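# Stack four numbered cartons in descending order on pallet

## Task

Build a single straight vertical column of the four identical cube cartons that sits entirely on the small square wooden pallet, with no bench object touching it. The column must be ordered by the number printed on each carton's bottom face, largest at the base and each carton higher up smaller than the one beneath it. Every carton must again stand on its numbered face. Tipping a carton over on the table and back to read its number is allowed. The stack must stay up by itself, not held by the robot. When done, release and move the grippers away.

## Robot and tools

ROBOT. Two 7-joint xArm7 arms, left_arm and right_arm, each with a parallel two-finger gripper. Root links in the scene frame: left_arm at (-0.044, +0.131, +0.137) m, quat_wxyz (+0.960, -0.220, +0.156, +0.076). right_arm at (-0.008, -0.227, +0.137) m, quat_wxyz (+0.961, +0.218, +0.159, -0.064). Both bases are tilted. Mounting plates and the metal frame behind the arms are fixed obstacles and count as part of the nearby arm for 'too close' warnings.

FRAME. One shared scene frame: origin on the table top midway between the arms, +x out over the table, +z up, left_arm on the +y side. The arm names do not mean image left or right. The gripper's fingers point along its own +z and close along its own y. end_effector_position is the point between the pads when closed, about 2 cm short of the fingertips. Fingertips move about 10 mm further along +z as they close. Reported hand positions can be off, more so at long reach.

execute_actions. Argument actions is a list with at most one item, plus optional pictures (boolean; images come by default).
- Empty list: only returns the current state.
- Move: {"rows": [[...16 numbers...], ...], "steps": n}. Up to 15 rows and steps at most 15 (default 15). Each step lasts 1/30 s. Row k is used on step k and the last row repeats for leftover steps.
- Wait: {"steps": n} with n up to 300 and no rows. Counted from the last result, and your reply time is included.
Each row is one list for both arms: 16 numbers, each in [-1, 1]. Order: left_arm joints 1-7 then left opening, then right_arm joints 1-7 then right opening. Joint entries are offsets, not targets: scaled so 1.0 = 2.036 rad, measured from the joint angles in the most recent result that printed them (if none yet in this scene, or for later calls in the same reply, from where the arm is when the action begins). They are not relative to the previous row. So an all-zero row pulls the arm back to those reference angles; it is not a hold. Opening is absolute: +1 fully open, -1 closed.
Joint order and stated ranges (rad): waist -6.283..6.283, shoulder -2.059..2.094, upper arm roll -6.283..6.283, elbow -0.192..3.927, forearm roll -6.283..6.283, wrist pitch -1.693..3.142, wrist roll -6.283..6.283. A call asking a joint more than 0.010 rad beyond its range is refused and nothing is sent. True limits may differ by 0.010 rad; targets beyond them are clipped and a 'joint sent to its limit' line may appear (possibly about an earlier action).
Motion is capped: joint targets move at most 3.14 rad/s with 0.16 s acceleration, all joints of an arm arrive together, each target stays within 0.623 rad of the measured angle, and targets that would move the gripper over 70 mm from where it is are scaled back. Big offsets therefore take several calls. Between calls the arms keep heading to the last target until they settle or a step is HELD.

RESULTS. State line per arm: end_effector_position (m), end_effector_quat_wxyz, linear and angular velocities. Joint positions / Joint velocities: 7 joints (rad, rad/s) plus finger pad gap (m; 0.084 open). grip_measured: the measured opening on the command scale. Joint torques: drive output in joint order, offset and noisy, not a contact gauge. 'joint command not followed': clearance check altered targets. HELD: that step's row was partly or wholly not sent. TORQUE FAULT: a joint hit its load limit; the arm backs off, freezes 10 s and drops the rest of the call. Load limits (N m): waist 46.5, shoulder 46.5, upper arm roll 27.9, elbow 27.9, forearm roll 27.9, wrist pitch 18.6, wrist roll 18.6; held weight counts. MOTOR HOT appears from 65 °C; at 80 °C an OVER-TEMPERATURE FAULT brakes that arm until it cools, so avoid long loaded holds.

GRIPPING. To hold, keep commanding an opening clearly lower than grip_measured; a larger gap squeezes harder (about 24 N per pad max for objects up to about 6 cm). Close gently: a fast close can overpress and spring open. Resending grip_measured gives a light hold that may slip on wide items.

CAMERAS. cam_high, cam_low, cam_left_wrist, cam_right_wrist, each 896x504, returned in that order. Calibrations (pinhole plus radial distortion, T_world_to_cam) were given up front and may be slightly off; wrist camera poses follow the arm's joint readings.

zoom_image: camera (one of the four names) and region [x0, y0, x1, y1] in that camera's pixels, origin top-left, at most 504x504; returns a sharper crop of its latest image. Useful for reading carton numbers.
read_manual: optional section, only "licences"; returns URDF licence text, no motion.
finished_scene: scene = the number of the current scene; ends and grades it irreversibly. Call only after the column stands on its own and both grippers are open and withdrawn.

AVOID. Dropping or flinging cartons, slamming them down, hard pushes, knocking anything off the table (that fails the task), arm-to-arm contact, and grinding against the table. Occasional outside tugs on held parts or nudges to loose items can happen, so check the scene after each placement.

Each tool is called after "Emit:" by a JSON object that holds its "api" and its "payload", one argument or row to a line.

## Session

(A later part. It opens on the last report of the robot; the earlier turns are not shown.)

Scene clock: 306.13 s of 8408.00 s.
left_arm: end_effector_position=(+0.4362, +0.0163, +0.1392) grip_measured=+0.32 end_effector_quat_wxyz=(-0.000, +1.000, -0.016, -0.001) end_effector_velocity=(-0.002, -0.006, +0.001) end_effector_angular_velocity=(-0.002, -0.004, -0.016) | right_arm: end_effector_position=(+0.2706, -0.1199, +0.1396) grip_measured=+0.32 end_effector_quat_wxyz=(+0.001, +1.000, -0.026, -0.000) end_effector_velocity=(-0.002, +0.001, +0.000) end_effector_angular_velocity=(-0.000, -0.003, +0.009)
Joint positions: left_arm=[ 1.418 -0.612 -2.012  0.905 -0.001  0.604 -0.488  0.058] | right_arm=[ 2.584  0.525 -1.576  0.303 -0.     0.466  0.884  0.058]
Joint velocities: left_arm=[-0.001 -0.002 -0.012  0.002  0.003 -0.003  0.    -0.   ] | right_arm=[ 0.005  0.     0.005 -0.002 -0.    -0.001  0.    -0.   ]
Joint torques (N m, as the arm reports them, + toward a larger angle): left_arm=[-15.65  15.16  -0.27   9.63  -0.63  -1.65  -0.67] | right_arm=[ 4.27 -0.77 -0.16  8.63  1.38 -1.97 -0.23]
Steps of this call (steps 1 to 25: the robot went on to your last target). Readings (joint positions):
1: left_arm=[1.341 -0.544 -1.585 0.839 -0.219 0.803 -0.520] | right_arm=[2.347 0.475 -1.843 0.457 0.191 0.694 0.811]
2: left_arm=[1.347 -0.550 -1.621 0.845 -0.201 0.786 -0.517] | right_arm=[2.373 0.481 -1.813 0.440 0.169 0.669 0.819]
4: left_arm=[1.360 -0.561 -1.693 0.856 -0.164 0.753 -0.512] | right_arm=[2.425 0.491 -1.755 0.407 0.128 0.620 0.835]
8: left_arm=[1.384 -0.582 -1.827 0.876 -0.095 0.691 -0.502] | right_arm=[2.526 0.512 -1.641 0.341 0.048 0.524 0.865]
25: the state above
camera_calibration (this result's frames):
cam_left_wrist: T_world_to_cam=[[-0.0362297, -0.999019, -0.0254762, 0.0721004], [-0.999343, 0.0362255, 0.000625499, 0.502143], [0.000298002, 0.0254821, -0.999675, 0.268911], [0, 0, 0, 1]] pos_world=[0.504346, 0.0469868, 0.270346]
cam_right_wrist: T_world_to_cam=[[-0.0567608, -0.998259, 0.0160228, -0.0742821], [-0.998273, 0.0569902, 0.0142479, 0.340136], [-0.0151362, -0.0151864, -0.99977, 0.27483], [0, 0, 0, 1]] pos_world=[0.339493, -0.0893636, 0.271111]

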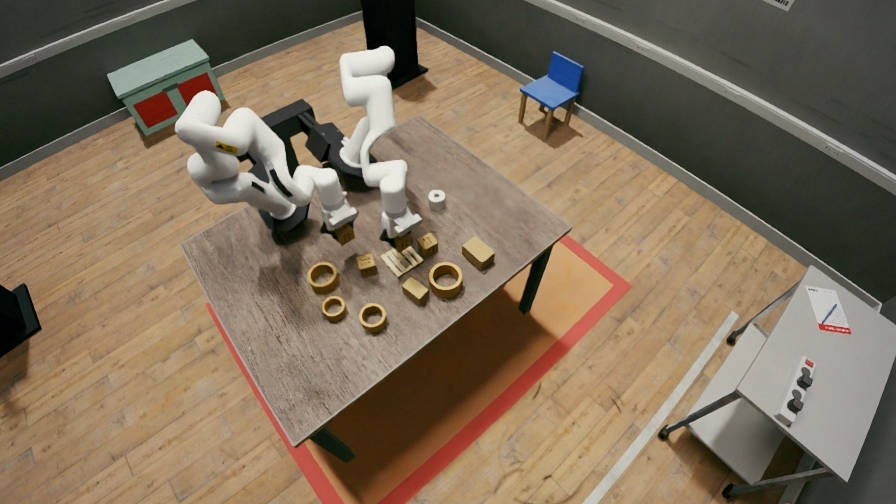

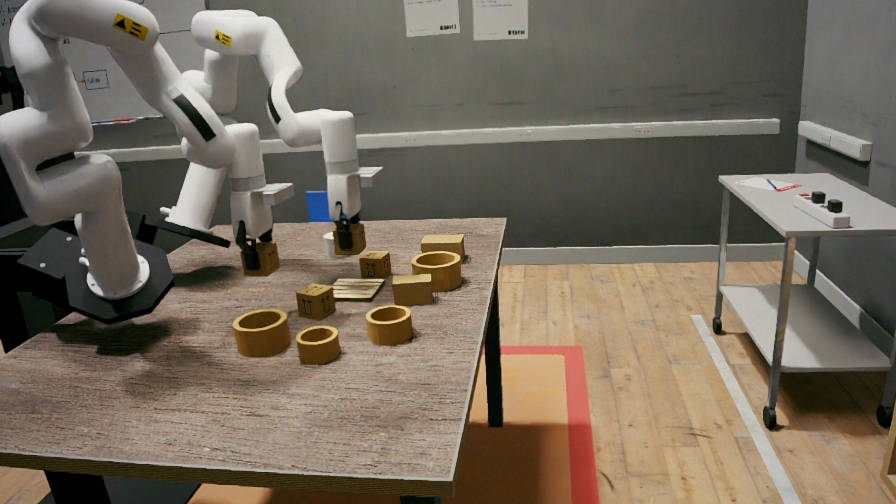

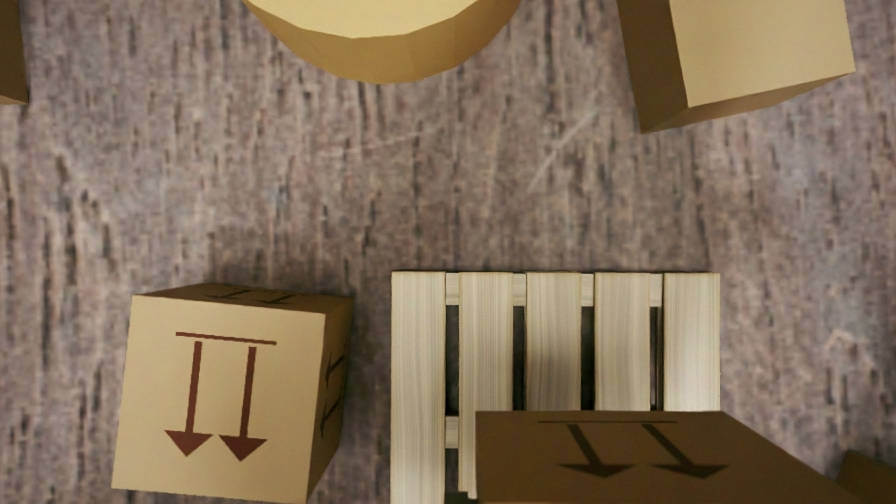

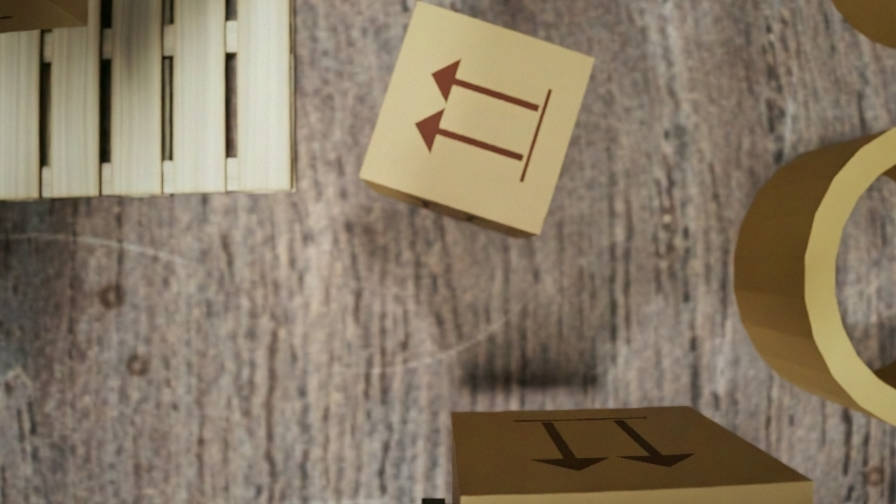

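Emit:
{"api": "execute_actions", "payload": {
  "actions": []
}}

Scene clock: 333.97 s of 8408.00 s.
left_arm: end_effector_position=(+0.4360, +0.0155, +0.1393) grip_measured=+0.32 end_effector_quat_wxyz=(-0.000, +1.000, -0.017, -0.000) end_effector_velocity=(-0.000, -0.000, +0.000) end_effector_angular_velocity=(-0.000, +0.000, -0.000) | right_arm: end_effector_position=(+0.2704, -0.1197, +0.1396) grip_measured=+0.32 end_effector_quat_wxyz=(+0.001, +1.000, -0.025, -0.000) end_effector_velocity=(-0.000, +0.000, +0.000) end_effector_angular_velocity=(+0.000, -0.000, +0.001)
Joint positions: left_arm=[ 1.418 -0.612 -2.013  0.905 -0.     0.604 -0.488  0.058] | right_arm=[ 2.585  0.525 -1.575  0.302 -0.     0.466  0.884  0.058]
Joint velocities: left_arm=[ 0.     0.001 -0.     0.     0.001  0.    -0.001 -0.   ] | right_arm=[ 0.001 -0.    -0.    -0.    -0.001  0.     0.     0.   ]
Joint torques (N m, as the arm reports them, + toward a larger angle): left_arm=[-15.8   15.16  -0.44   9.65  -0.63  -1.65  -0.6 ] | right_arm=[ 3.56 -0.96  0.02  8.64  1.07 -1.42 -0.06]
Steps of this call (steps 1 to 30: the robot went on to your last target; steps 31 to 100: nothing new was sent; then 24.50 s passed at rest). Readings (joint positions):
1: left_arm=[1.418 -0.612 -2.012 0.905 -0.000 0.604 -0.488] | right_arm=[2.584 0.525 -1.576 0.302 -0.000 0.466 0.884]
2: left_arm=[1.418 -0.612 -2.012 0.905 -0.000 0.604 -0.488] | right_arm=[2.584 0.525 -1.576 0.302 -0.000 0.466 0.884]
4: left_arm=[1.418 -0.612 -2.013 0.905 -0.000 0.604 -0.488] | right_arm=[2.585 0.525 -1.575 0.302 -0.000 0.466 0.884]
8: left_arm=[1.418 -0.612 -2.013 0.905 -0.000 0.604 -0.488] | right_arm=[2.585 0.525 -1.575 0.302 -0.000 0.466 0.884]
100: the state above
All arms were judged still, so your last target was given up. Only a new action makes them travel on or press farther. Fingers that are still opening or closing keep moving.
camera_calibration (this result's frames):
cam_left_wrist: T_world_to_cam=[[-0.038317, -0.998946, -0.0252705, 0.0721666], [-0.999265, 0.0383268, 0.0000953421, 0.50195], [0.000873297, 0.0252556, -0.999681, 0.268784], [0, 0, 0, 1]] pos_world=[0.504112, 0.0460641, 0.270474]
cam_right_wrist: T_world_to_cam=[[-0.0556583, -0.998321, 0.0160409, -0.0744351], [-0.998342, 0.0558817, 0.0138318, 0.339909], [-0.014705, -0.0152445, -0.999776, 0.27475], [0, 0, 0, 1]] pos_world=[0.339243, -0.0891164, 0.271181]

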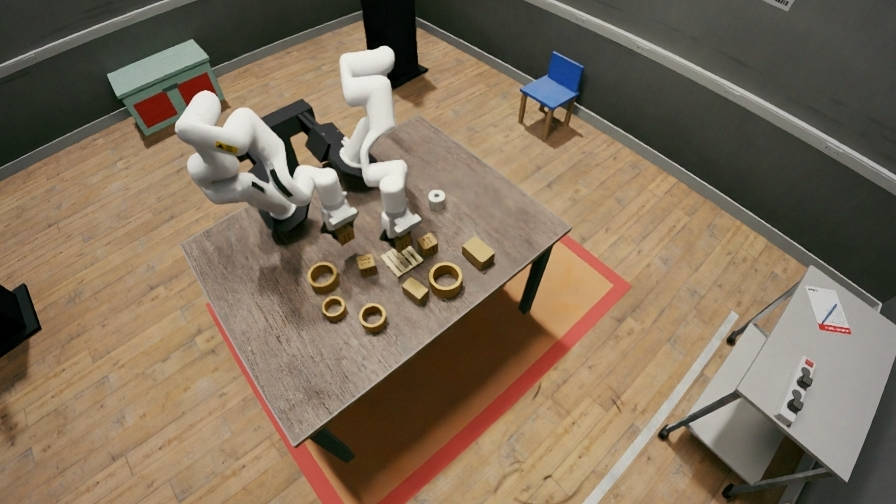

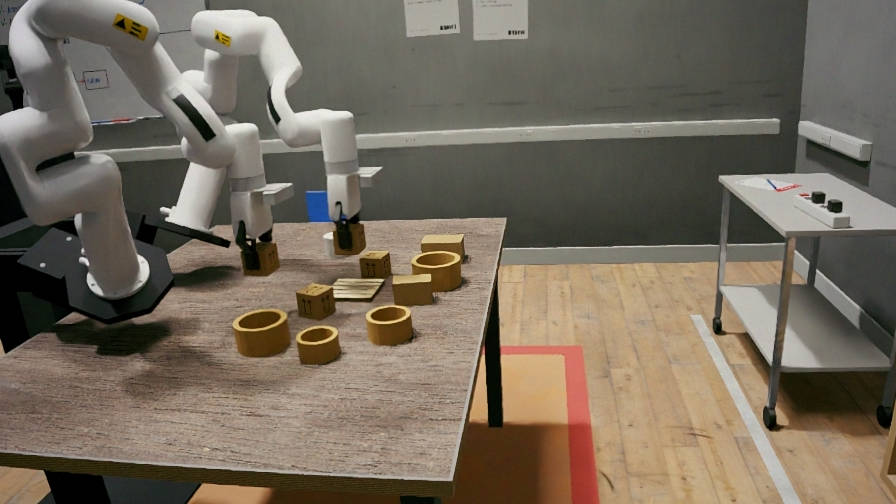

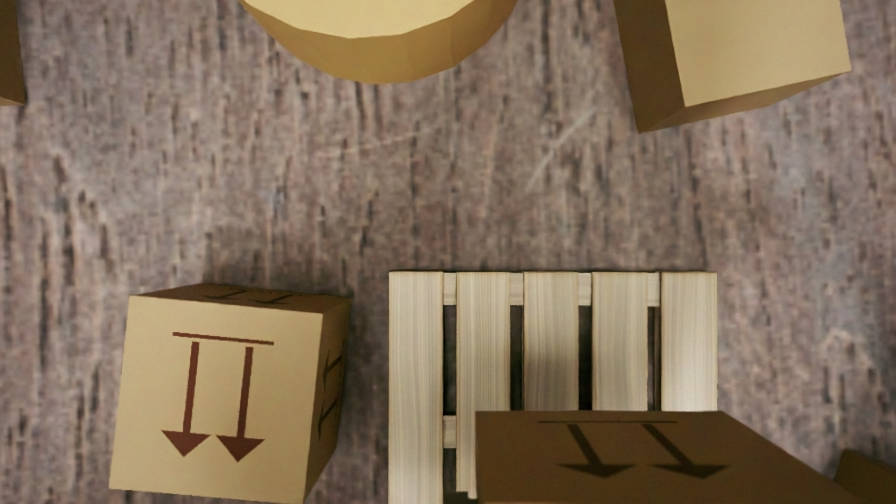

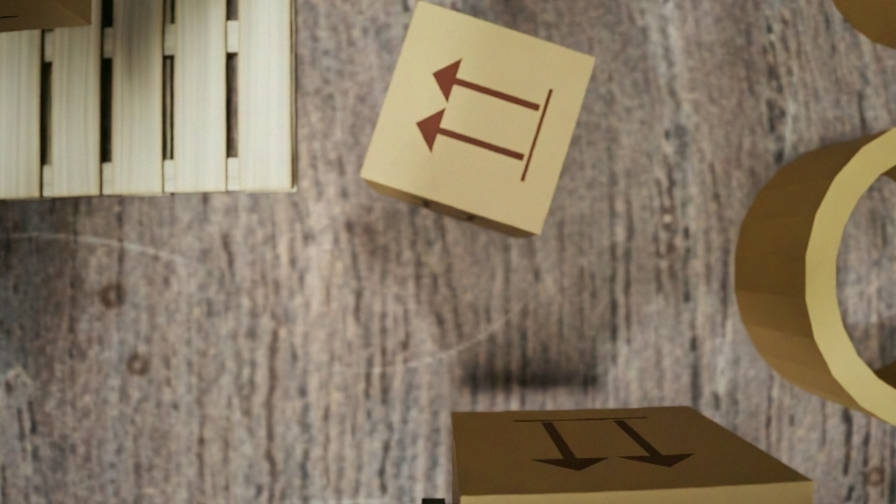

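Emit:
{"api": "execute_actions", "payload": {
  "actions": [
    {"rows":[[0.004,-0.001,-0.003,0,0,-0.003,0,-0.3,-0.01,0.001,0.009,0,0,-0.005,0,-0.3],[0.009,-0.003,-0.007,0,0,-0.006,0,-0.3,-0.022,0.002,0.019,0,0,-0.012,0,-0.3],[0.016,-0.005,-0.013,0,0,-0.011,0,-0.3,-0.04,0.003,0.035,0,0,-0.021,0,-0.3],[0.024,-0.008,-0.019,0,0,-0.017,0,-0.3,-0.06,0.005,0.052,0,0,-0.032,0,-0.3],[0.032,-0.011,-0.026,0,0,-0.022,0,-0.3,-0.08,0.007,0.069,0,0,-0.042,0,-0.3],[0.04,-0.014,-0.032,0,0,-0.028,0,-0.3,-0.1,0.009,0.086,0,0,-0.053,0,-0.3],[0.048,-0.016,-0.039,0,0,-0.033,0,-0.3,-0.12,0.011,0.103,0,0,-0.063,0,-0.3],[0.056,-0.019,-0.045,0,0,-0.039,0,-0.3,-0.14,0.013,0.12,0,0,-0.074,0,-0.3],[0.064,-0.022,-0.051,0,0,-0.044,0,-0.3,-0.16,0.016,0.137,0,0,-0.084,0,-0.3],[0.072,-0.025,-0.058,0,0,-0.05,0,-0.3,-0.18,0.018,0.154,0,0,-0.095,0,-0.3],[0.08,-0.0275,-0.064,0,0,-0.055,0,-0.3,-0.2,0.0205,0.171,0,0,-0.106,0,-0.3],[0.0896,-0.0308,-0.0722,0,0,-0.0621,0,-0.3,-0.2249,0.023,0.1928,0.0005,0,-0.1187,0,-0.3],[0.1,-0.036,-0.08,0.001,0,-0.069,0,-0.3,-0.25,0.031,0.213,0.003,0,-0.133,0,-0.3],[0.11,-0.041,-0.088,0.002,0,-0.076,0,-0.3,-0.275,0.039,0.233,0.005,0,-0.147,0,-0.3],[0.12,-0.046,-0.096,0.003,0,-0.083,0,-0.3,-0.3,0.047,0.253,0.007,0,-0.161,0,-0.3]],"steps":15}
  ],
  "pictures": false
}}

Emit:
{"api": "execute_actions", "payload": {
  "actions": [
    {"steps":20}
  ],
  "pictures": false
}}

Scene clock: 361.37 s of 8408.00 s.
left_arm: end_effector_position=(+0.4367, +0.0155, +0.0955) grip_measured=+0.32 end_effector_quat_wxyz=(-0.001, +1.000, -0.017, +0.000) end_effector_velocity=(-0.003, -0.003, -0.152) end_effector_angular_velocity=(-0.001, +0.002, -0.007) | right_arm: end_effector_position=(+0.2734, -0.1206, +0.0945) grip_measured=+0.32 end_effector_quat_wxyz=(+0.003, +1.000, -0.026, +0.003) end_effector_velocity=(-0.004, -0.004, -0.161) end_effector_angular_velocity=(+0.006, +0.009, -0.005)
Joint positions: left_arm=[ 1.579 -0.668 -2.142  0.906 -0.     0.493 -0.488  0.058] | right_arm=[ 2.207  0.565 -1.252  0.303 -0.     0.266  0.884  0.058]
Joint velocities: left_arm=[ 0.538 -0.217 -0.43   0.025 -0.002 -0.372  0.    -0.   ] | right_arm=[-1.293  0.217  1.088  0.027  0.001 -0.696 -0.     0.   ]
Joint torques (N m, as the arm reports them, + toward a larger angle): left_arm=[-14.9   17.74  -0.88   8.97  -0.54  -1.54  -0.55] | right_arm=[ 3.76 -2.73 -0.02  6.64  1.32 -1.87 -0.17]
Steps of this call (steps 1 to 90: nothing new was sent; then 23.90 s passed at rest; steps 91 to 105: all 15 steps of this action). Readings (joint positions):
91: left_arm=[1.418 -0.612 -2.013 0.905 -0.000 0.604 -0.488] | right_arm=[2.585 0.525 -1.575 0.302 -0.000 0.466 0.884]
92: left_arm=[1.419 -0.612 -2.014 0.905 -0.000 0.603 -0.488] | right_arm=[2.583 0.525 -1.574 0.302 -0.000 0.465 0.884]
94: left_arm=[1.426 -0.614 -2.020 0.906 -0.000 0.598 -0.488] | right_arm=[2.567 0.526 -1.559 0.303 -0.000 0.456 0.884]
98: left_arm=[1.469 -0.629 -2.054 0.906 -0.000 0.569 -0.488] | right_arm=[2.472 0.534 -1.478 0.303 -0.000 0.406 0.884]
105: the state above

Scene clock: 362.03 s of 8408.00 s.
left_arm: end_effector_position=(+0.4356, +0.0149, +0.0711) grip_measured=+0.32 end_effector_quat_wxyz=(-0.001, +1.000, -0.018, -0.000) end_effector_velocity=(-0.000, +0.000, -0.001) end_effector_angular_velocity=(+0.001, +0.000, +0.000) | right_arm: end_effector_position=(+0.2734, -0.1210, +0.0644) grip_measured=+0.32 end_effector_quat_wxyz=(+0.002, +1.000, -0.027, +0.003) end_effector_velocity=(+0.000, -0.000, -0.001) end_effector_angular_velocity=(-0.000, +0.000, -0.001)
Joint positions: left_arm=[ 1.662 -0.705 -2.209  0.911 -0.     0.435 -0.488  0.058] | right_arm=[ 1.975  0.62  -1.06   0.317 -0.     0.138  0.884  0.058]
Joint velocities: left_arm=[ 0.001 -0.001 -0.    -0.     0.    -0.001 -0.    -0.   ] | right_arm=[-0.004  0.001  0.003  0.001  0.001 -0.001  0.     0.   ]
Joint torques (N m, as the arm reports them, + toward a larger angle): left_arm=[-16.96  22.    -0.62   8.53  -0.62  -1.5   -0.51] | right_arm=[ 5.61 -6.1  -0.21  5.66  0.99 -1.68 -0.09]
Steps of this call (steps 1 to 20: the robot went on to your last target). Readings (joint positions):
1: left_arm=[1.597 -0.676 -2.157 0.907 -0.000 0.480 -0.488] | right_arm=[2.163 0.573 -1.215 0.304 -0.000 0.242 0.884]
2: left_arm=[1.616 -0.684 -2.171 0.908 -0.000 0.468 -0.488] | right_arm=[2.118 0.583 -1.178 0.307 -0.000 0.218 0.884]
4: left_arm=[1.641 -0.697 -2.191 0.909 -0.000 0.451 -0.488] | right_arm=[2.044 0.603 -1.118 0.311 -0.000 0.178 0.884]
8: left_arm=[1.658 -0.704 -2.205 0.911 -0.000 0.438 -0.488] | right_arm=[1.988 0.617 -1.073 0.315 -0.000 0.147 0.884]
20: the state above

Emit:
{"api": "execute_actions", "payload": {
  "actions": [
    {"rows":[[0.004,-0.002,-0.003,0.0006,0,-0.0027,0,-0.3,-0.0094,0.0035,0.0077,0.0012,0,-0.0054,0,-0.3],[0.008,-0.004,-0.006,0.0012,0,-0.0054,0,-0.3,-0.019,0.007,0.0154,0.0023,0,-0.011,0,-0.3],[0.012,-0.006,-0.009,0.0018,0,-0.008,0,-0.3,-0.028,0.0106,0.023,0.0035,0,-0.016,0,-0.3],[0.016,-0.008,-0.012,0.0024,0,-0.011,0,-0.3,-0.038,0.014,0.031,0.0047,0,-0.022,0,-0.3],[0.02,-0.01,-0.0146,0.003,0,-0.0135,0,-0.3,-0.047,0.0176,0.0385,0.0058,0,-0.027,0,-0.3],[0.024,-0.0116,-0.0175,0.0037,0,-0.016,0,-0.3,-0.057,0.021,0.046,0.007,0,-0.033,0,-0.3],[0.028,-0.0136,-0.02,0.0043,0,-0.019,0,-0.3,-0.066,0.0246,0.054,0.0082,0,-0.038,0,-0.3],[0.031,-0.015,-0.0227,0.0048,0,-0.021,0,-0.3,-0.074,0.0275,0.06,0.009,0,-0.042,0,-0.3],[0.034,-0.0165,-0.025,0.0052,0,-0.023,0,-0.3,-0.08,0.03,0.0655,0.01,0,-0.046,0,-0.3],[0.036,-0.0175,-0.0265,0.0055,0,-0.0245,0,-0.3,-0.086,0.032,0.07,0.0106,0,-0.0495,0,-0.3],[0.038,-0.0185,-0.028,0.0058,0,-0.026,0,-0.3,-0.09,0.0336,0.0735,0.0112,0,-0.052,0,-0.3],[0.0398,-0.0194,-0.0291,0.0061,0,-0.027,0,-0.3,-0.0944,0.0352,0.077,0.0117,0,-0.0543,0,-0.3]],"steps":15}
  ],
  "pictures": false
}}

Emit:
{"api": "execute_actions", "payload": {
  "actions": [
    {"steps":15}
  ]
}}

Scene clock: 376.13 s of 8408.00 s.
left_arm: end_effector_position=(+0.4359, +0.0157, +0.0492) grip_measured=+0.32 end_effector_quat_wxyz=(-0.001, +1.000, -0.017, -0.000) end_effector_velocity=(-0.001, +0.001, -0.025) end_effector_angular_velocity=(-0.002, +0.003, +0.004) | right_arm: end_effector_position=(+0.2711, -0.1208, +0.0381) grip_measured=+0.32 end_effector_quat_wxyz=(+0.002, +1.000, -0.026, +0.000) end_effector_velocity=(-0.009, +0.001, -0.033) end_effector_angular_velocity=(+0.007, +0.020, +0.002)
Joint positions: left_arm=[ 1.736 -0.742 -2.263  0.922 -0.     0.385 -0.488  0.058] | right_arm=[ 1.8    0.685 -0.919  0.338 -0.     0.038  0.884  0.058]
Joint velocities: left_arm=[ 0.082 -0.04  -0.059  0.012 -0.    -0.055 -0.     0.   ] | right_arm=[-0.209  0.078  0.169  0.024 -0.001 -0.12   0.     0.   ]
Joint torques (N m, as the arm reports them, + toward a larger angle): left_arm=[-18.85  24.43  -0.3    8.44  -0.68  -1.63  -0.52] | right_arm=[ 7.53 -9.4  -1.03  3.84  1.41 -1.84 -0.05]
Steps of this call (steps 1 to 15: the robot went on to your last target; steps 16 to 90: nothing new was sent; then 10.60 s passed at rest; steps 91 to 105: all 15 steps of this action). Readings (joint positions):
91: left_arm=[1.663 -0.706 -2.209 0.911 -0.000 0.435 -0.488] | right_arm=[1.974 0.620 -1.060 0.317 -0.000 0.138 0.884]
92: left_arm=[1.663 -0.706 -2.209 0.912 -0.000 0.434 -0.488] | right_arm=[1.973 0.621 -1.059 0.317 -0.000 0.137 0.884]
94: left_arm=[1.670 -0.709 -2.214 0.913 -0.000 0.430 -0.488] | right_arm=[1.959 0.626 -1.047 0.319 -0.000 0.128 0.884]
98: left_arm=[1.696 -0.722 -2.233 0.916 -0.000 0.412 -0.488] | right_arm=[1.900 0.648 -0.999 0.326 -0.000 0.095 0.884]
105: the state above

Scene clock: 376.63 s of 8408.00 s.
left_arm: end_effector_position=(+0.4361, +0.0155, +0.0474) grip_measured=+0.32 end_effector_quat_wxyz=(-0.001, +1.000, -0.017, -0.000) end_effector_velocity=(-0.000, +0.000, -0.000) end_effector_angular_velocity=(+0.001, +0.000, -0.001) | right_arm: end_effector_position=(+0.2705, -0.1201, +0.0356) grip_measured=+0.32 end_effector_quat_wxyz=(+0.001, +1.000, -0.025, -0.000) end_effector_velocity=(+0.001, +0.000, -0.000) end_effector_angular_velocity=(-0.000, -0.001, -0.001)
Joint positions: left_arm=[ 1.743 -0.745 -2.268  0.924 -0.     0.38  -0.488  0.058] | right_arm=[ 1.783  0.692 -0.904  0.34  -0.     0.028  0.884  0.058]
Joint velocities: left_arm=[ 0.    -0.     0.     0.     0.002  0.     0.     0.   ] | right_arm=[-0.002  0.001  0.     0.001  0.    -0.     0.     0.   ]
Joint torques (N m, as the arm reports them, + toward a larger angle): left_arm=[-17.44  23.87  -0.34   8.16  -0.6   -1.49  -0.73] | right_arm=[ 6.07 -8.6  -0.37  4.44  1.59 -1.73 -0.21]
Steps of this call (steps 1 to 15: the robot went on to your last target). Readings (joint positions):
1: left_arm=[1.739 -0.743 -2.264 0.923 -0.000 0.383 -0.488] | right_arm=[1.794 0.688 -0.914 0.339 -0.000 0.035 0.884]
2: left_arm=[1.740 -0.744 -2.265 0.923 -0.000 0.382 -0.488] | right_arm=[1.791 0.689 -0.911 0.339 -0.000 0.033 0.884]
4: left_arm=[1.742 -0.744 -2.267 0.924 -0.000 0.381 -0.488] | right_arm=[1.786 0.690 -0.907 0.340 -0.000 0.030 0.884]
8: left_arm=[1.743 -0.745 -2.268 0.924 -0.000 0.380 -0.488] | right_arm=[1.784 0.691 -0.905 0.340 -0.000 0.028 0.884]
15: the state above
camera_calibration (this result's frames):
cam_left_wrist: T_world_to_cam=[[-0.0387286, -0.998918, -0.0257428, 0.0699944], [-0.999249, 0.0387543, -0.000501709, 0.502143], [0.00149881, 0.025704, -0.999668, 0.176621], [0, 0, 0, 1]] pos_world=[0.504212, 0.0459186, 0.178616]
cam_right_wrist: T_world_to_cam=[[-0.0562037, -0.998289, 0.0161267, -0.0729884], [-0.998312, 0.0564271, 0.0137539, 0.341442], [-0.0146404, -0.0153264, -0.999775, 0.170703], [0, 0, 0, 1]] pos_world=[0.339262, -0.0895138, 0.167146]

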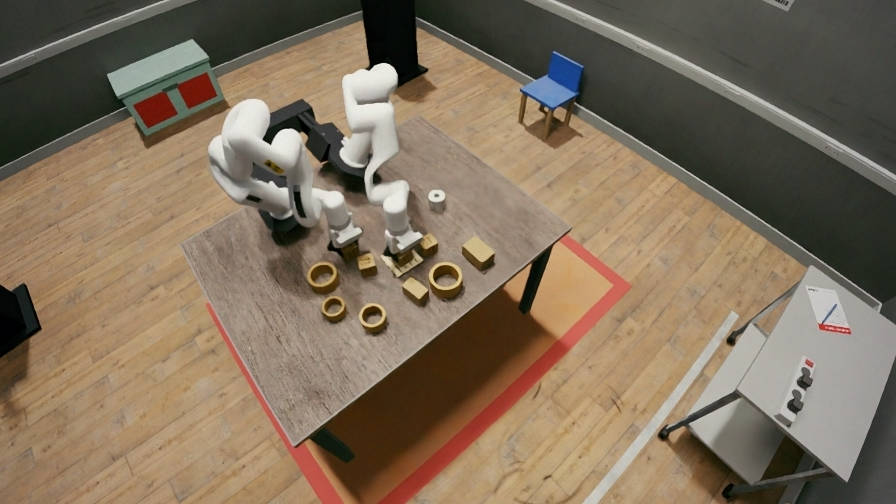

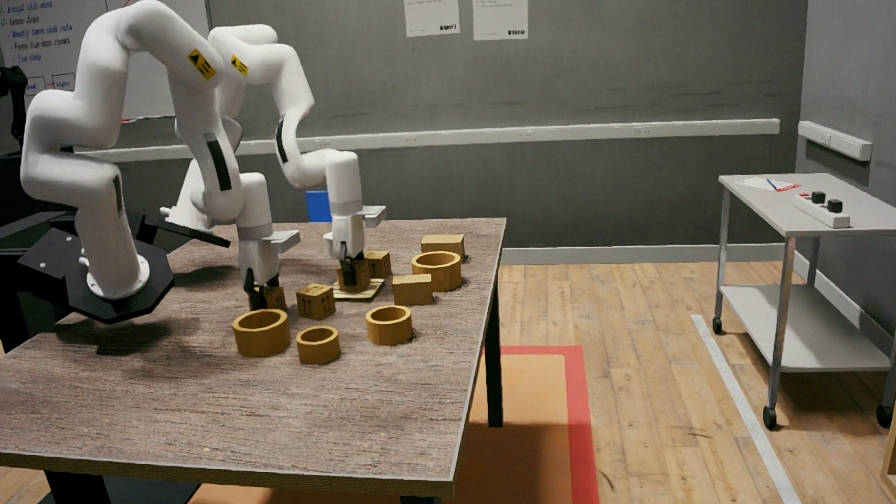

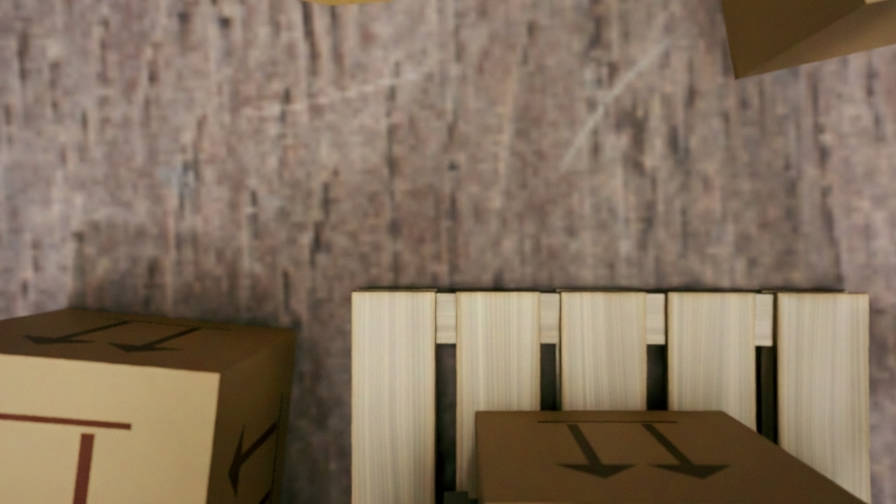

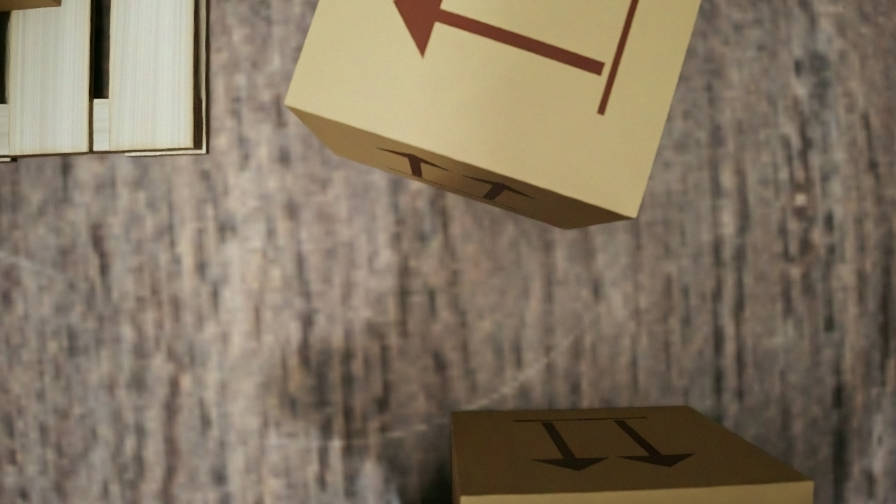

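Emit:
{"api": "execute_actions", "payload": {
  "actions": [
    {"rows":[[0,0,0,0,0,0,0,0.1,0,0,0,0,0,0,0,0.1],[0,0,0,0,0,0,0,0.3,0,0,0,0,0,0,0,0.3],[0,0,0,0,0,0,0,0.4,0,0,0,0,0,0,0,0.4],[0,0,0,0,0,0,0,0.5,0,0,0,0,0,0,0,0.5],[0,0,0,0,0,0,0,0.6,0,0,0,0,0,0,0,0.6],[0,0,0,0,0,0,0,0.7,0,0,0,0,0,0,0,0.7],[0,0,0,0,0,0,0,0.8,0,0,0,0,0,0,0,0.8]],"steps":15}
  ],
  "pictures": false
}}

Emit:
{"api": "execute_actions", "payload": {
  "actions": [
    {"rows":[[-0.005,0.0025,0.004,-0.001,0,0.0035,0,0.8,0.008,-0.003,-0.007,-0.001,0,0.005,0,0.8],[-0.012,0.006,0.009,-0.002,0,0.008,0,0.8,0.02,-0.008,-0.016,-0.003,0,0.011,0,0.8],[-0.021,0.0105,0.016,-0.003,0,0.0145,0,0.8,0.034,-0.013,-0.027,-0.005,0,0.019,0,0.8],[-0.031,0.0155,0.0235,-0.0045,0,0.021,0,0.8,0.05,-0.019,-0.04,-0.007,0,0.028,0,0.8],[-0.041,0.02,0.031,-0.006,0,0.028,0,0.8,0.066,-0.025,-0.053,-0.009,0,0.037,0,0.8],[-0.051,0.025,0.0385,-0.007,0,0.035,0,0.8,0.082,-0.031,-0.066,-0.011,0,0.047,0,0.8],[-0.061,0.03,0.046,-0.008,0,0.042,0,0.8,0.098,-0.037,-0.079,-0.013,0,0.056,0,0.8],[-0.07,0.0345,0.053,-0.0093,0,0.048,0,0.8,0.113,-0.042,-0.091,-0.014,0,0.065,0,0.8],[-0.08,0.038,0.061,-0.0096,0,0.055,0,0.8,0.128,-0.047,-0.103,-0.015,0,0.073,0,0.8],[-0.09,0.042,0.069,-0.01,0,0.062,0,0.8,0.142,-0.051,-0.115,-0.016,0,0.081,0,0.8],[-0.1,0.0455,0.077,-0.0102,0,0.069,0,0.8,0.153,-0.054,-0.124,-0.017,0,0.087,0,0.8],[-0.108,0.0485,0.083,-0.0104,0,0.074,0,0.8,0.162,-0.057,-0.131,-0.0175,0,0.092,0,0.8],[-0.115,0.051,0.089,-0.0105,0,0.079,0,0.8,0.169,-0.059,-0.1367,-0.018,0,0.0965,0,0.8]],"steps":15}
  ],
  "pictures": false
}}

Emit:
{"api": "execute_actions", "payload": {
  "actions": [
    {"steps":12}
  ],
  "pictures": false
}}

Emit:
{"api": "execute_actions", "payload": {
  "actions": [
    {"rows":[[-0.003,0.002,0.008,-0.002,0,0.001,-0.03,0.8,-0.001,0,-0.004,0.008,0,0.007,0.003,0.8],[-0.008,0.006,0.02,-0.004,0,0.002,-0.07,0.8,-0.003,-0.001,-0.009,0.018,0,0.017,0.008,0.8],[-0.013,0.01,0.033,-0.006,0,0.004,-0.12,0.8,-0.004,-0.001,-0.015,0.03,0,0.028,0.014,0.8],[-0.018,0.014,0.046,-0.009,0,0.006,-0.17,0.8,-0.006,-0.001,-0.02,0.042,0,0.04,0.019,0.8],[-0.023,0.018,0.059,-0.011,0,0.007,-0.22,0.8,-0.008,-0.002,-0.026,0.055,0,0.051,0.025,0.8],[-0.028,0.022,0.072,-0.014,0,0.009,-0.27,0.8,-0.01,-0.002,-0.032,0.067,0,0.063,0.03,0.8],[-0.033,0.027,0.085,-0.016,0,0.01,-0.31,0.8,-0.011,-0.002,-0.038,0.079,0,0.074,0.036,0.8],[-0.039,0.031,0.098,-0.019,0,0.012,-0.36,0.8,-0.013,-0.003,-0.044,0.091,0,0.085,0.041,0.8],[-0.044,0.035,0.111,-0.021,0,0.014,-0.41,0.8,-0.015,-0.003,-0.049,0.103,0,0.097,0.046,0.8],[-0.049,0.039,0.124,-0.024,0,0.015,-0.46,0.8,-0.016,-0.004,-0.055,0.115,0,0.108,0.052,0.8],[-0.054,0.043,0.137,-0.026,0,0.017,-0.51,0.8,-0.018,-0.004,-0.061,0.127,0,0.119,0.057,0.8],[-0.058,0.046,0.147,-0.028,0,0.018,-0.545,0.8,-0.019,-0.004,-0.065,0.137,0,0.128,0.061,0.8],[-0.061,0.048,0.155,-0.03,0,0.019,-0.575,0.8,-0.02,-0.0045,-0.069,0.144,0,0.135,0.065,0.8],[-0.0643,0.051,0.1632,-0.0313,0,0.0199,-0.6046,0.8,-0.0216,-0.0047,-0.0727,0.1517,0,0.1422,0.0683,0.8]],"steps":15}
  ],
  "pictures": false
}}

Emit:
{"api": "execute_actions", "payload": {
  "actions": [
    {"steps":20}
  ]
}}

Scene clock: 431.17 s of 8408.00 s.
left_arm: end_effector_position=(+0.4361, +0.0155, +0.0474) grip_measured=+0.80 end_effector_quat_wxyz=(-0.001, +1.000, -0.017, -0.000) end_effector_velocity=(+0.000, +0.000, +0.000) end_effector_angular_velocity=(+0.001, -0.000, -0.001) | right_arm: end_effector_position=(+0.2705, -0.1201, +0.0356) grip_measured=+0.80 end_effector_quat_wxyz=(+0.001, +1.000, -0.025, -0.000) end_effector_velocity=(-0.000, -0.000, -0.000) end_effector_angular_velocity=(-0.001, +0.000, +0.002)
Joint positions: left_arm=[ 1.743 -0.745 -2.268  0.924 -0.     0.38  -0.488  0.077] | right_arm=[ 1.783  0.692 -0.904  0.34  -0.     0.028  0.884  0.077]
Joint velocities: left_arm=[-0.     0.     0.     0.     0.001  0.001  0.     0.   ] | right_arm=[ 0.     0.001  0.001 -0.    -0.001 -0.    -0.     0.   ]
Joint torques (N m, as the arm reports them, + toward a larger angle): left_arm=[-17.42  23.64  -0.48   7.98  -0.69  -1.52  -0.63] | right_arm=[ 5.87 -8.85 -0.24  3.93  1.51 -1.78 -0.2 ]
Steps of this call (steps 1 to 15: the robot went on to your last target; steps 16 to 90: nothing new was sent; then 51.03 s passed at rest; steps 91 to 105: all 15 steps of this action). Readings (joint positions):
91: left_arm=[1.743 -0.745 -2.268 0.924 -0.000 0.380 -0.488] | right_arm=[1.782 0.692 -0.904 0.340 -0.000 0.028 0.884]
92: left_arm=[1.743 -0.745 -2.268 0.924 -0.000 0.380 -0.488] | right_arm=[1.783 0.692 -0.904 0.340 -0.000 0.028 0.884]
94: left_arm=[1.743 -0.745 -2.268 0.924 -0.000 0.380 -0.488] | right_arm=[1.783 0.692 -0.904 0.340 -0.000 0.028 0.884]
98: left_arm=[1.743 -0.745 -2.268 0.924 -0.000 0.380 -0.488] | right_arm=[1.783 0.692 -0.904 0.341 -0.000 0.028 0.884]
105: the state above

Scene clock: 431.67 s of 8408.00 s.
left_arm: end_effector_position=(+0.4369, +0.0151, +0.1037) grip_measured=+0.80 end_effector_quat_wxyz=(-0.001, +1.000, -0.017, +0.001) end_effector_velocity=(+0.003, -0.006, +0.135) end_effector_angular_velocity=(-0.020, -0.013, -0.000) | right_arm: end_effector_position=(+0.2724, -0.1191, +0.0781) grip_measured=+0.80 end_effector_quat_wxyz=(-0.000, +1.000, -0.025, +0.003) end_effector_velocity=(-0.013, +0.009, +0.083) end_effector_angular_velocity=(+0.022, +0.029, +0.016)
Joint positions: left_arm=[ 1.55  -0.657 -2.12   0.905 -0.     0.512 -0.488  0.077] | right_arm=[ 2.072  0.588 -1.138  0.309 -0.     0.192  0.884  0.077]
Joint velocities: left_arm=[-0.47   0.186  0.367 -0.01  -0.001  0.311 -0.     0.   ] | right_arm=[ 0.62  -0.197 -0.496 -0.048 -0.     0.35   0.     0.   ]
Joint torques (N m, as the arm reports them, + toward a larger angle): left_arm=[-12.32  16.09  -1.04   8.56  -0.62  -1.57  -0.64] | right_arm=[ 2.   -4.12  0.1   5.19  1.21 -1.8  -0.09]
Steps of this call (steps 1 to 15: all 15 steps of this action). Readings (joint positions):
1: left_arm=[1.743 -0.745 -2.268 0.924 -0.000 0.380 -0.488] | right_arm=[1.783 0.692 -0.904 0.340 -0.000 0.028 0.884]
2: left_arm=[1.742 -0.745 -2.267 0.924 -0.000 0.381 -0.488] | right_arm=[1.784 0.691 -0.905 0.340 -0.000 0.029 0.884]
4: left_arm=[1.733 -0.740 -2.259 0.921 -0.000 0.388 -0.488] | right_arm=[1.799 0.686 -0.917 0.338 -0.000 0.037 0.884]
8: left_arm=[1.680 -0.714 -2.220 0.915 -0.000 0.424 -0.488] | right_arm=[1.879 0.655 -0.982 0.327 -0.000 0.082 0.884]
15: the state above

Scene clock: 432.07 s of 8408.00 s.
left_arm: end_effector_position=(+0.4360, +0.0160, +0.1142) grip_measured=+0.80 end_effector_quat_wxyz=(-0.001, +1.000, -0.017, -0.000) end_effector_velocity=(+0.001, -0.001, +0.002) end_effector_angular_velocity=(-0.002, -0.002, +0.001) | right_arm: end_effector_position=(+0.2707, -0.1194, +0.0847) grip_measured=+0.80 end_effector_quat_wxyz=(+0.000, +1.000, -0.025, +0.000) end_effector_velocity=(+0.000, +0.001, +0.001) end_effector_angular_velocity=(+0.003, -0.000, -0.001)
Joint positions: left_arm=[ 1.51  -0.642 -2.087  0.902 -0.     0.54  -0.488  0.077] | right_arm=[ 2.126  0.572 -1.181  0.304 -0.     0.224  0.884  0.077]
Joint velocities: left_arm=[-0.006  0.002  0.004  0.002 -0.002  0.003 -0.    -0.   ] | right_arm=[ 0.008 -0.003 -0.006  0.     0.001  0.003  0.     0.   ]
Joint torques (N m, as the arm reports them, + toward a larger angle): left_arm=[-15.91  17.51  -0.51   9.2   -0.66  -1.56  -0.61] | right_arm=[ 5.07 -4.34 -0.12  6.14  1.2  -1.93  0.12]
Steps of this call (steps 1 to 12: the robot went on to your last target). Readings (joint positions):
1: left_arm=[1.537 -0.651 -2.110 0.905 -0.000 0.521 -0.488] | right_arm=[2.090 0.583 -1.152 0.307 -0.000 0.202 0.884]
2: left_arm=[1.527 -0.648 -2.102 0.905 -0.000 0.527 -0.488] | right_arm=[2.102 0.579 -1.161 0.306 -0.000 0.209 0.884]
4: left_arm=[1.517 -0.644 -2.094 0.904 -0.000 0.534 -0.488] | right_arm=[2.115 0.575 -1.172 0.305 -0.000 0.217 0.884]
8: left_arm=[1.512 -0.642 -2.088 0.902 -0.000 0.539 -0.488] | right_arm=[2.124 0.573 -1.180 0.304 -0.000 0.223 0.884]
12: the state above

Scene clock: 432.57 s of 8408.00 s.
left_arm: end_effector_position=(+0.4590, +0.0893, +0.1334) grip_measured=+0.80 end_effector_quat_wxyz=(-0.002, +0.886, +0.463, +0.004) end_effector_velocity=(+0.040, +0.222, +0.045) end_effector_angular_velocity=(-0.034, +0.005, +3.087) | right_arm: end_effector_position=(+0.3576, -0.1052, +0.1264) grip_measured=+0.80 end_effector_quat_wxyz=(-0.001, +0.988, -0.152, +0.001) end_effector_velocity=(+0.226, +0.001, +0.127) end_effector_angular_velocity=(+0.004, -0.010, -0.655)
Joint positions: left_arm=[ 1.421 -0.57  -1.86   0.859 -0.     0.568 -1.324  0.077] | right_arm=[ 2.091  0.564 -1.298  0.548 -0.     0.451  0.993  0.077]
Joint velocities: left_arm=[-0.275  0.218  0.7   -0.135 -0.001  0.085 -2.589 -0.   ] | right_arm=[-0.087 -0.02  -0.3    0.628  0.001  0.577  0.28   0.   ]
Joint torques (N m, as the arm reports them, + toward a larger angle): left_arm=[-14.94   9.74  -0.63   9.17  -0.7   -1.59  -0.64] | right_arm=[ 6.68 -4.38  0.14  6.82  1.46 -1.7   0.02]
Steps of this call (steps 1 to 15: all 15 steps of this action). Readings (joint positions):
1: left_arm=[1.510 -0.641 -2.087 0.902 -0.000 0.541 -0.488] | right_arm=[2.126 0.572 -1.182 0.304 -0.000 0.224 0.884]
2: left_arm=[1.509 -0.641 -2.086 0.902 -0.000 0.541 -0.491] | right_arm=[2.126 0.572 -1.182 0.305 -0.000 0.225 0.885]
4: left_arm=[1.505 -0.639 -2.078 0.900 -0.000 0.542 -0.527] | right_arm=[2.124 0.572 -1.189 0.317 -0.000 0.239 0.891]
8: left_arm=[1.483 -0.621 -2.019 0.889 -0.000 0.549 -0.740] | right_arm=[2.114 0.569 -1.221 0.387 -0.000 0.302 0.922]
15: the state above

Scene clock: 433.23 s of 8408.00 s.
left_arm: end_effector_position=(+0.4627, +0.1217, +0.1391) grip_measured=+0.80 end_effector_quat_wxyz=(-0.001, +0.755, +0.656, +0.000) end_effector_velocity=(+0.000, +0.001, +0.000) end_effector_angular_velocity=(-0.001, +0.000, +0.007) | right_arm: end_effector_position=(+0.3801, -0.1069, +0.1395) grip_measured=+0.80 end_effector_quat_wxyz=(+0.000, +0.982, -0.186, +0.000) end_effector_velocity=(+0.001, -0.000, +0.000) end_effector_angular_velocity=(+0.001, -0.001, -0.002)
Joint positions: left_arm=[ 1.379 -0.538 -1.755  0.839 -0.     0.581 -1.718  0.077] | right_arm=[ 2.082  0.562 -1.329  0.612 -0.     0.513  1.023  0.077]
Joint velocities: left_arm=[-0.     0.001  0.003 -0.    -0.001  0.    -0.004 -0.   ] | right_arm=[-0.001 -0.001 -0.001  0.002 -0.001 -0.     0.    -0.   ]
Joint torques (N m, as the arm reports them, + toward a larger angle): left_arm=[-14.28   6.73  -0.29   9.41  -0.56  -1.47  -0.67] | right_arm=[ 7.09 -3.05 -0.4   8.78  1.49 -1.71 -0.23]
Steps of this call (steps 1 to 20: the robot went on to your last target). Readings (joint positions):
1: left_arm=[1.412 -0.563 -1.837 0.855 -0.000 0.571 -1.409] | right_arm=[2.089 0.564 -1.308 0.568 -0.000 0.469 1.002]
2: left_arm=[1.404 -0.557 -1.816 0.851 -0.000 0.573 -1.486] | right_arm=[2.086 0.563 -1.315 0.583 -0.000 0.482 1.008]
4: left_arm=[1.392 -0.547 -1.783 0.844 -0.000 0.577 -1.605] | right_arm=[2.084 0.562 -1.324 0.600 -0.000 0.499 1.016]
8: left_arm=[1.382 -0.540 -1.761 0.840 -0.000 0.580 -1.694] | right_arm=[2.082 0.563 -1.328 0.608 -0.000 0.510 1.021]
20: the state above
camera_calibration (this result's frames):
cam_left_wrist: T_world_to_cam=[[0.989213, -0.144184, -0.0258517, -0.400157], [-0.144279, -0.989535, -0.00183887, 0.254404], [-0.025316, 0.0055489, -0.999664, 0.280383], [0, 0, 0, 1]] pos_world=[0.439644, 0.192489, 0.270412]
cam_right_wrist: T_world_to_cam=[[-0.371236, -0.928412, 0.0153241, 0.0719575], [-0.928367, 0.371434, 0.013102, 0.455875], [-0.017856, -0.00936243, -0.999797, 0.278241], [0, 0, 0, 1]] pos_world=[0.4549, -0.0999162, 0.271109]

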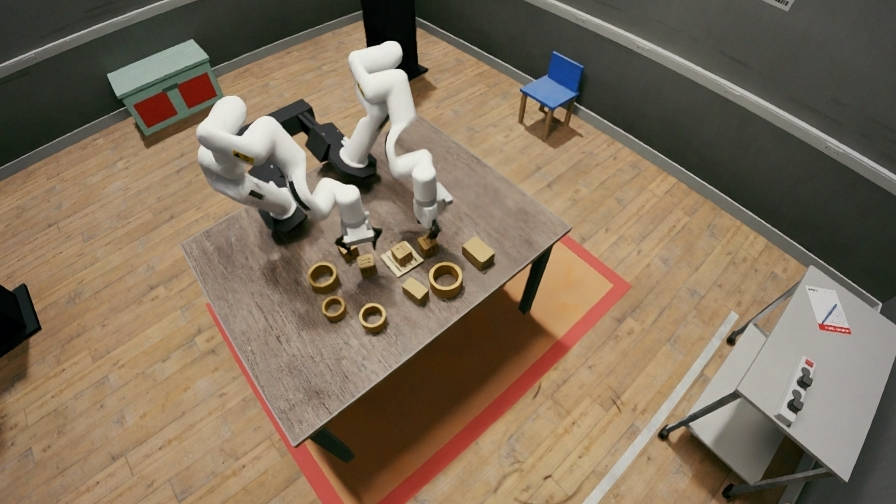

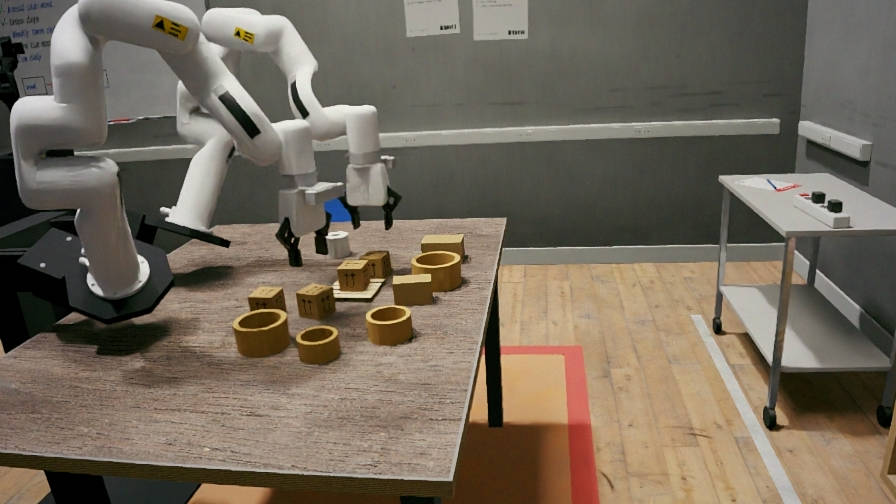

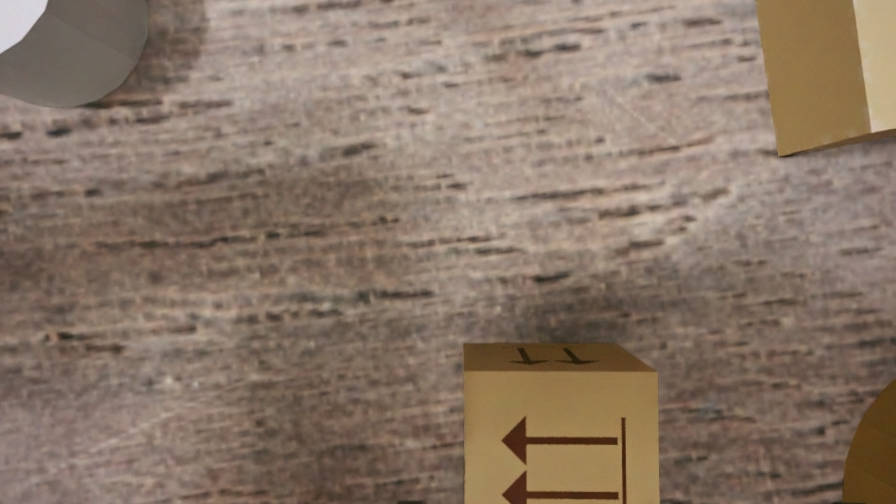

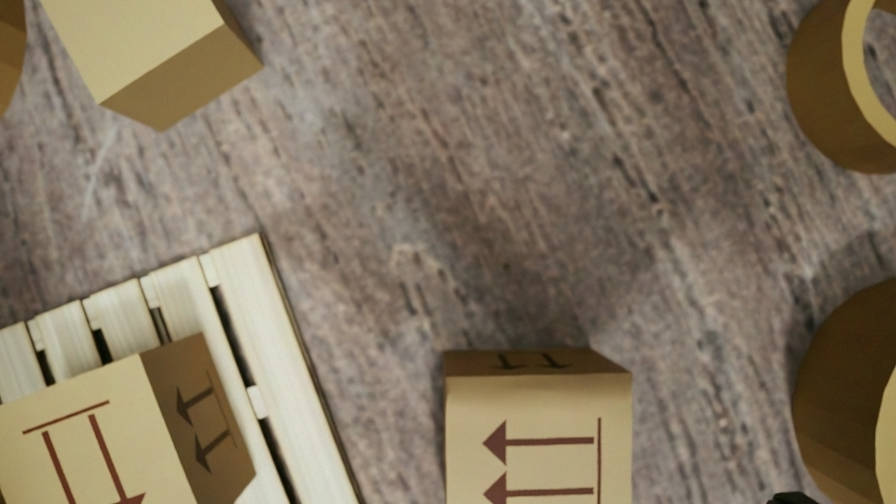

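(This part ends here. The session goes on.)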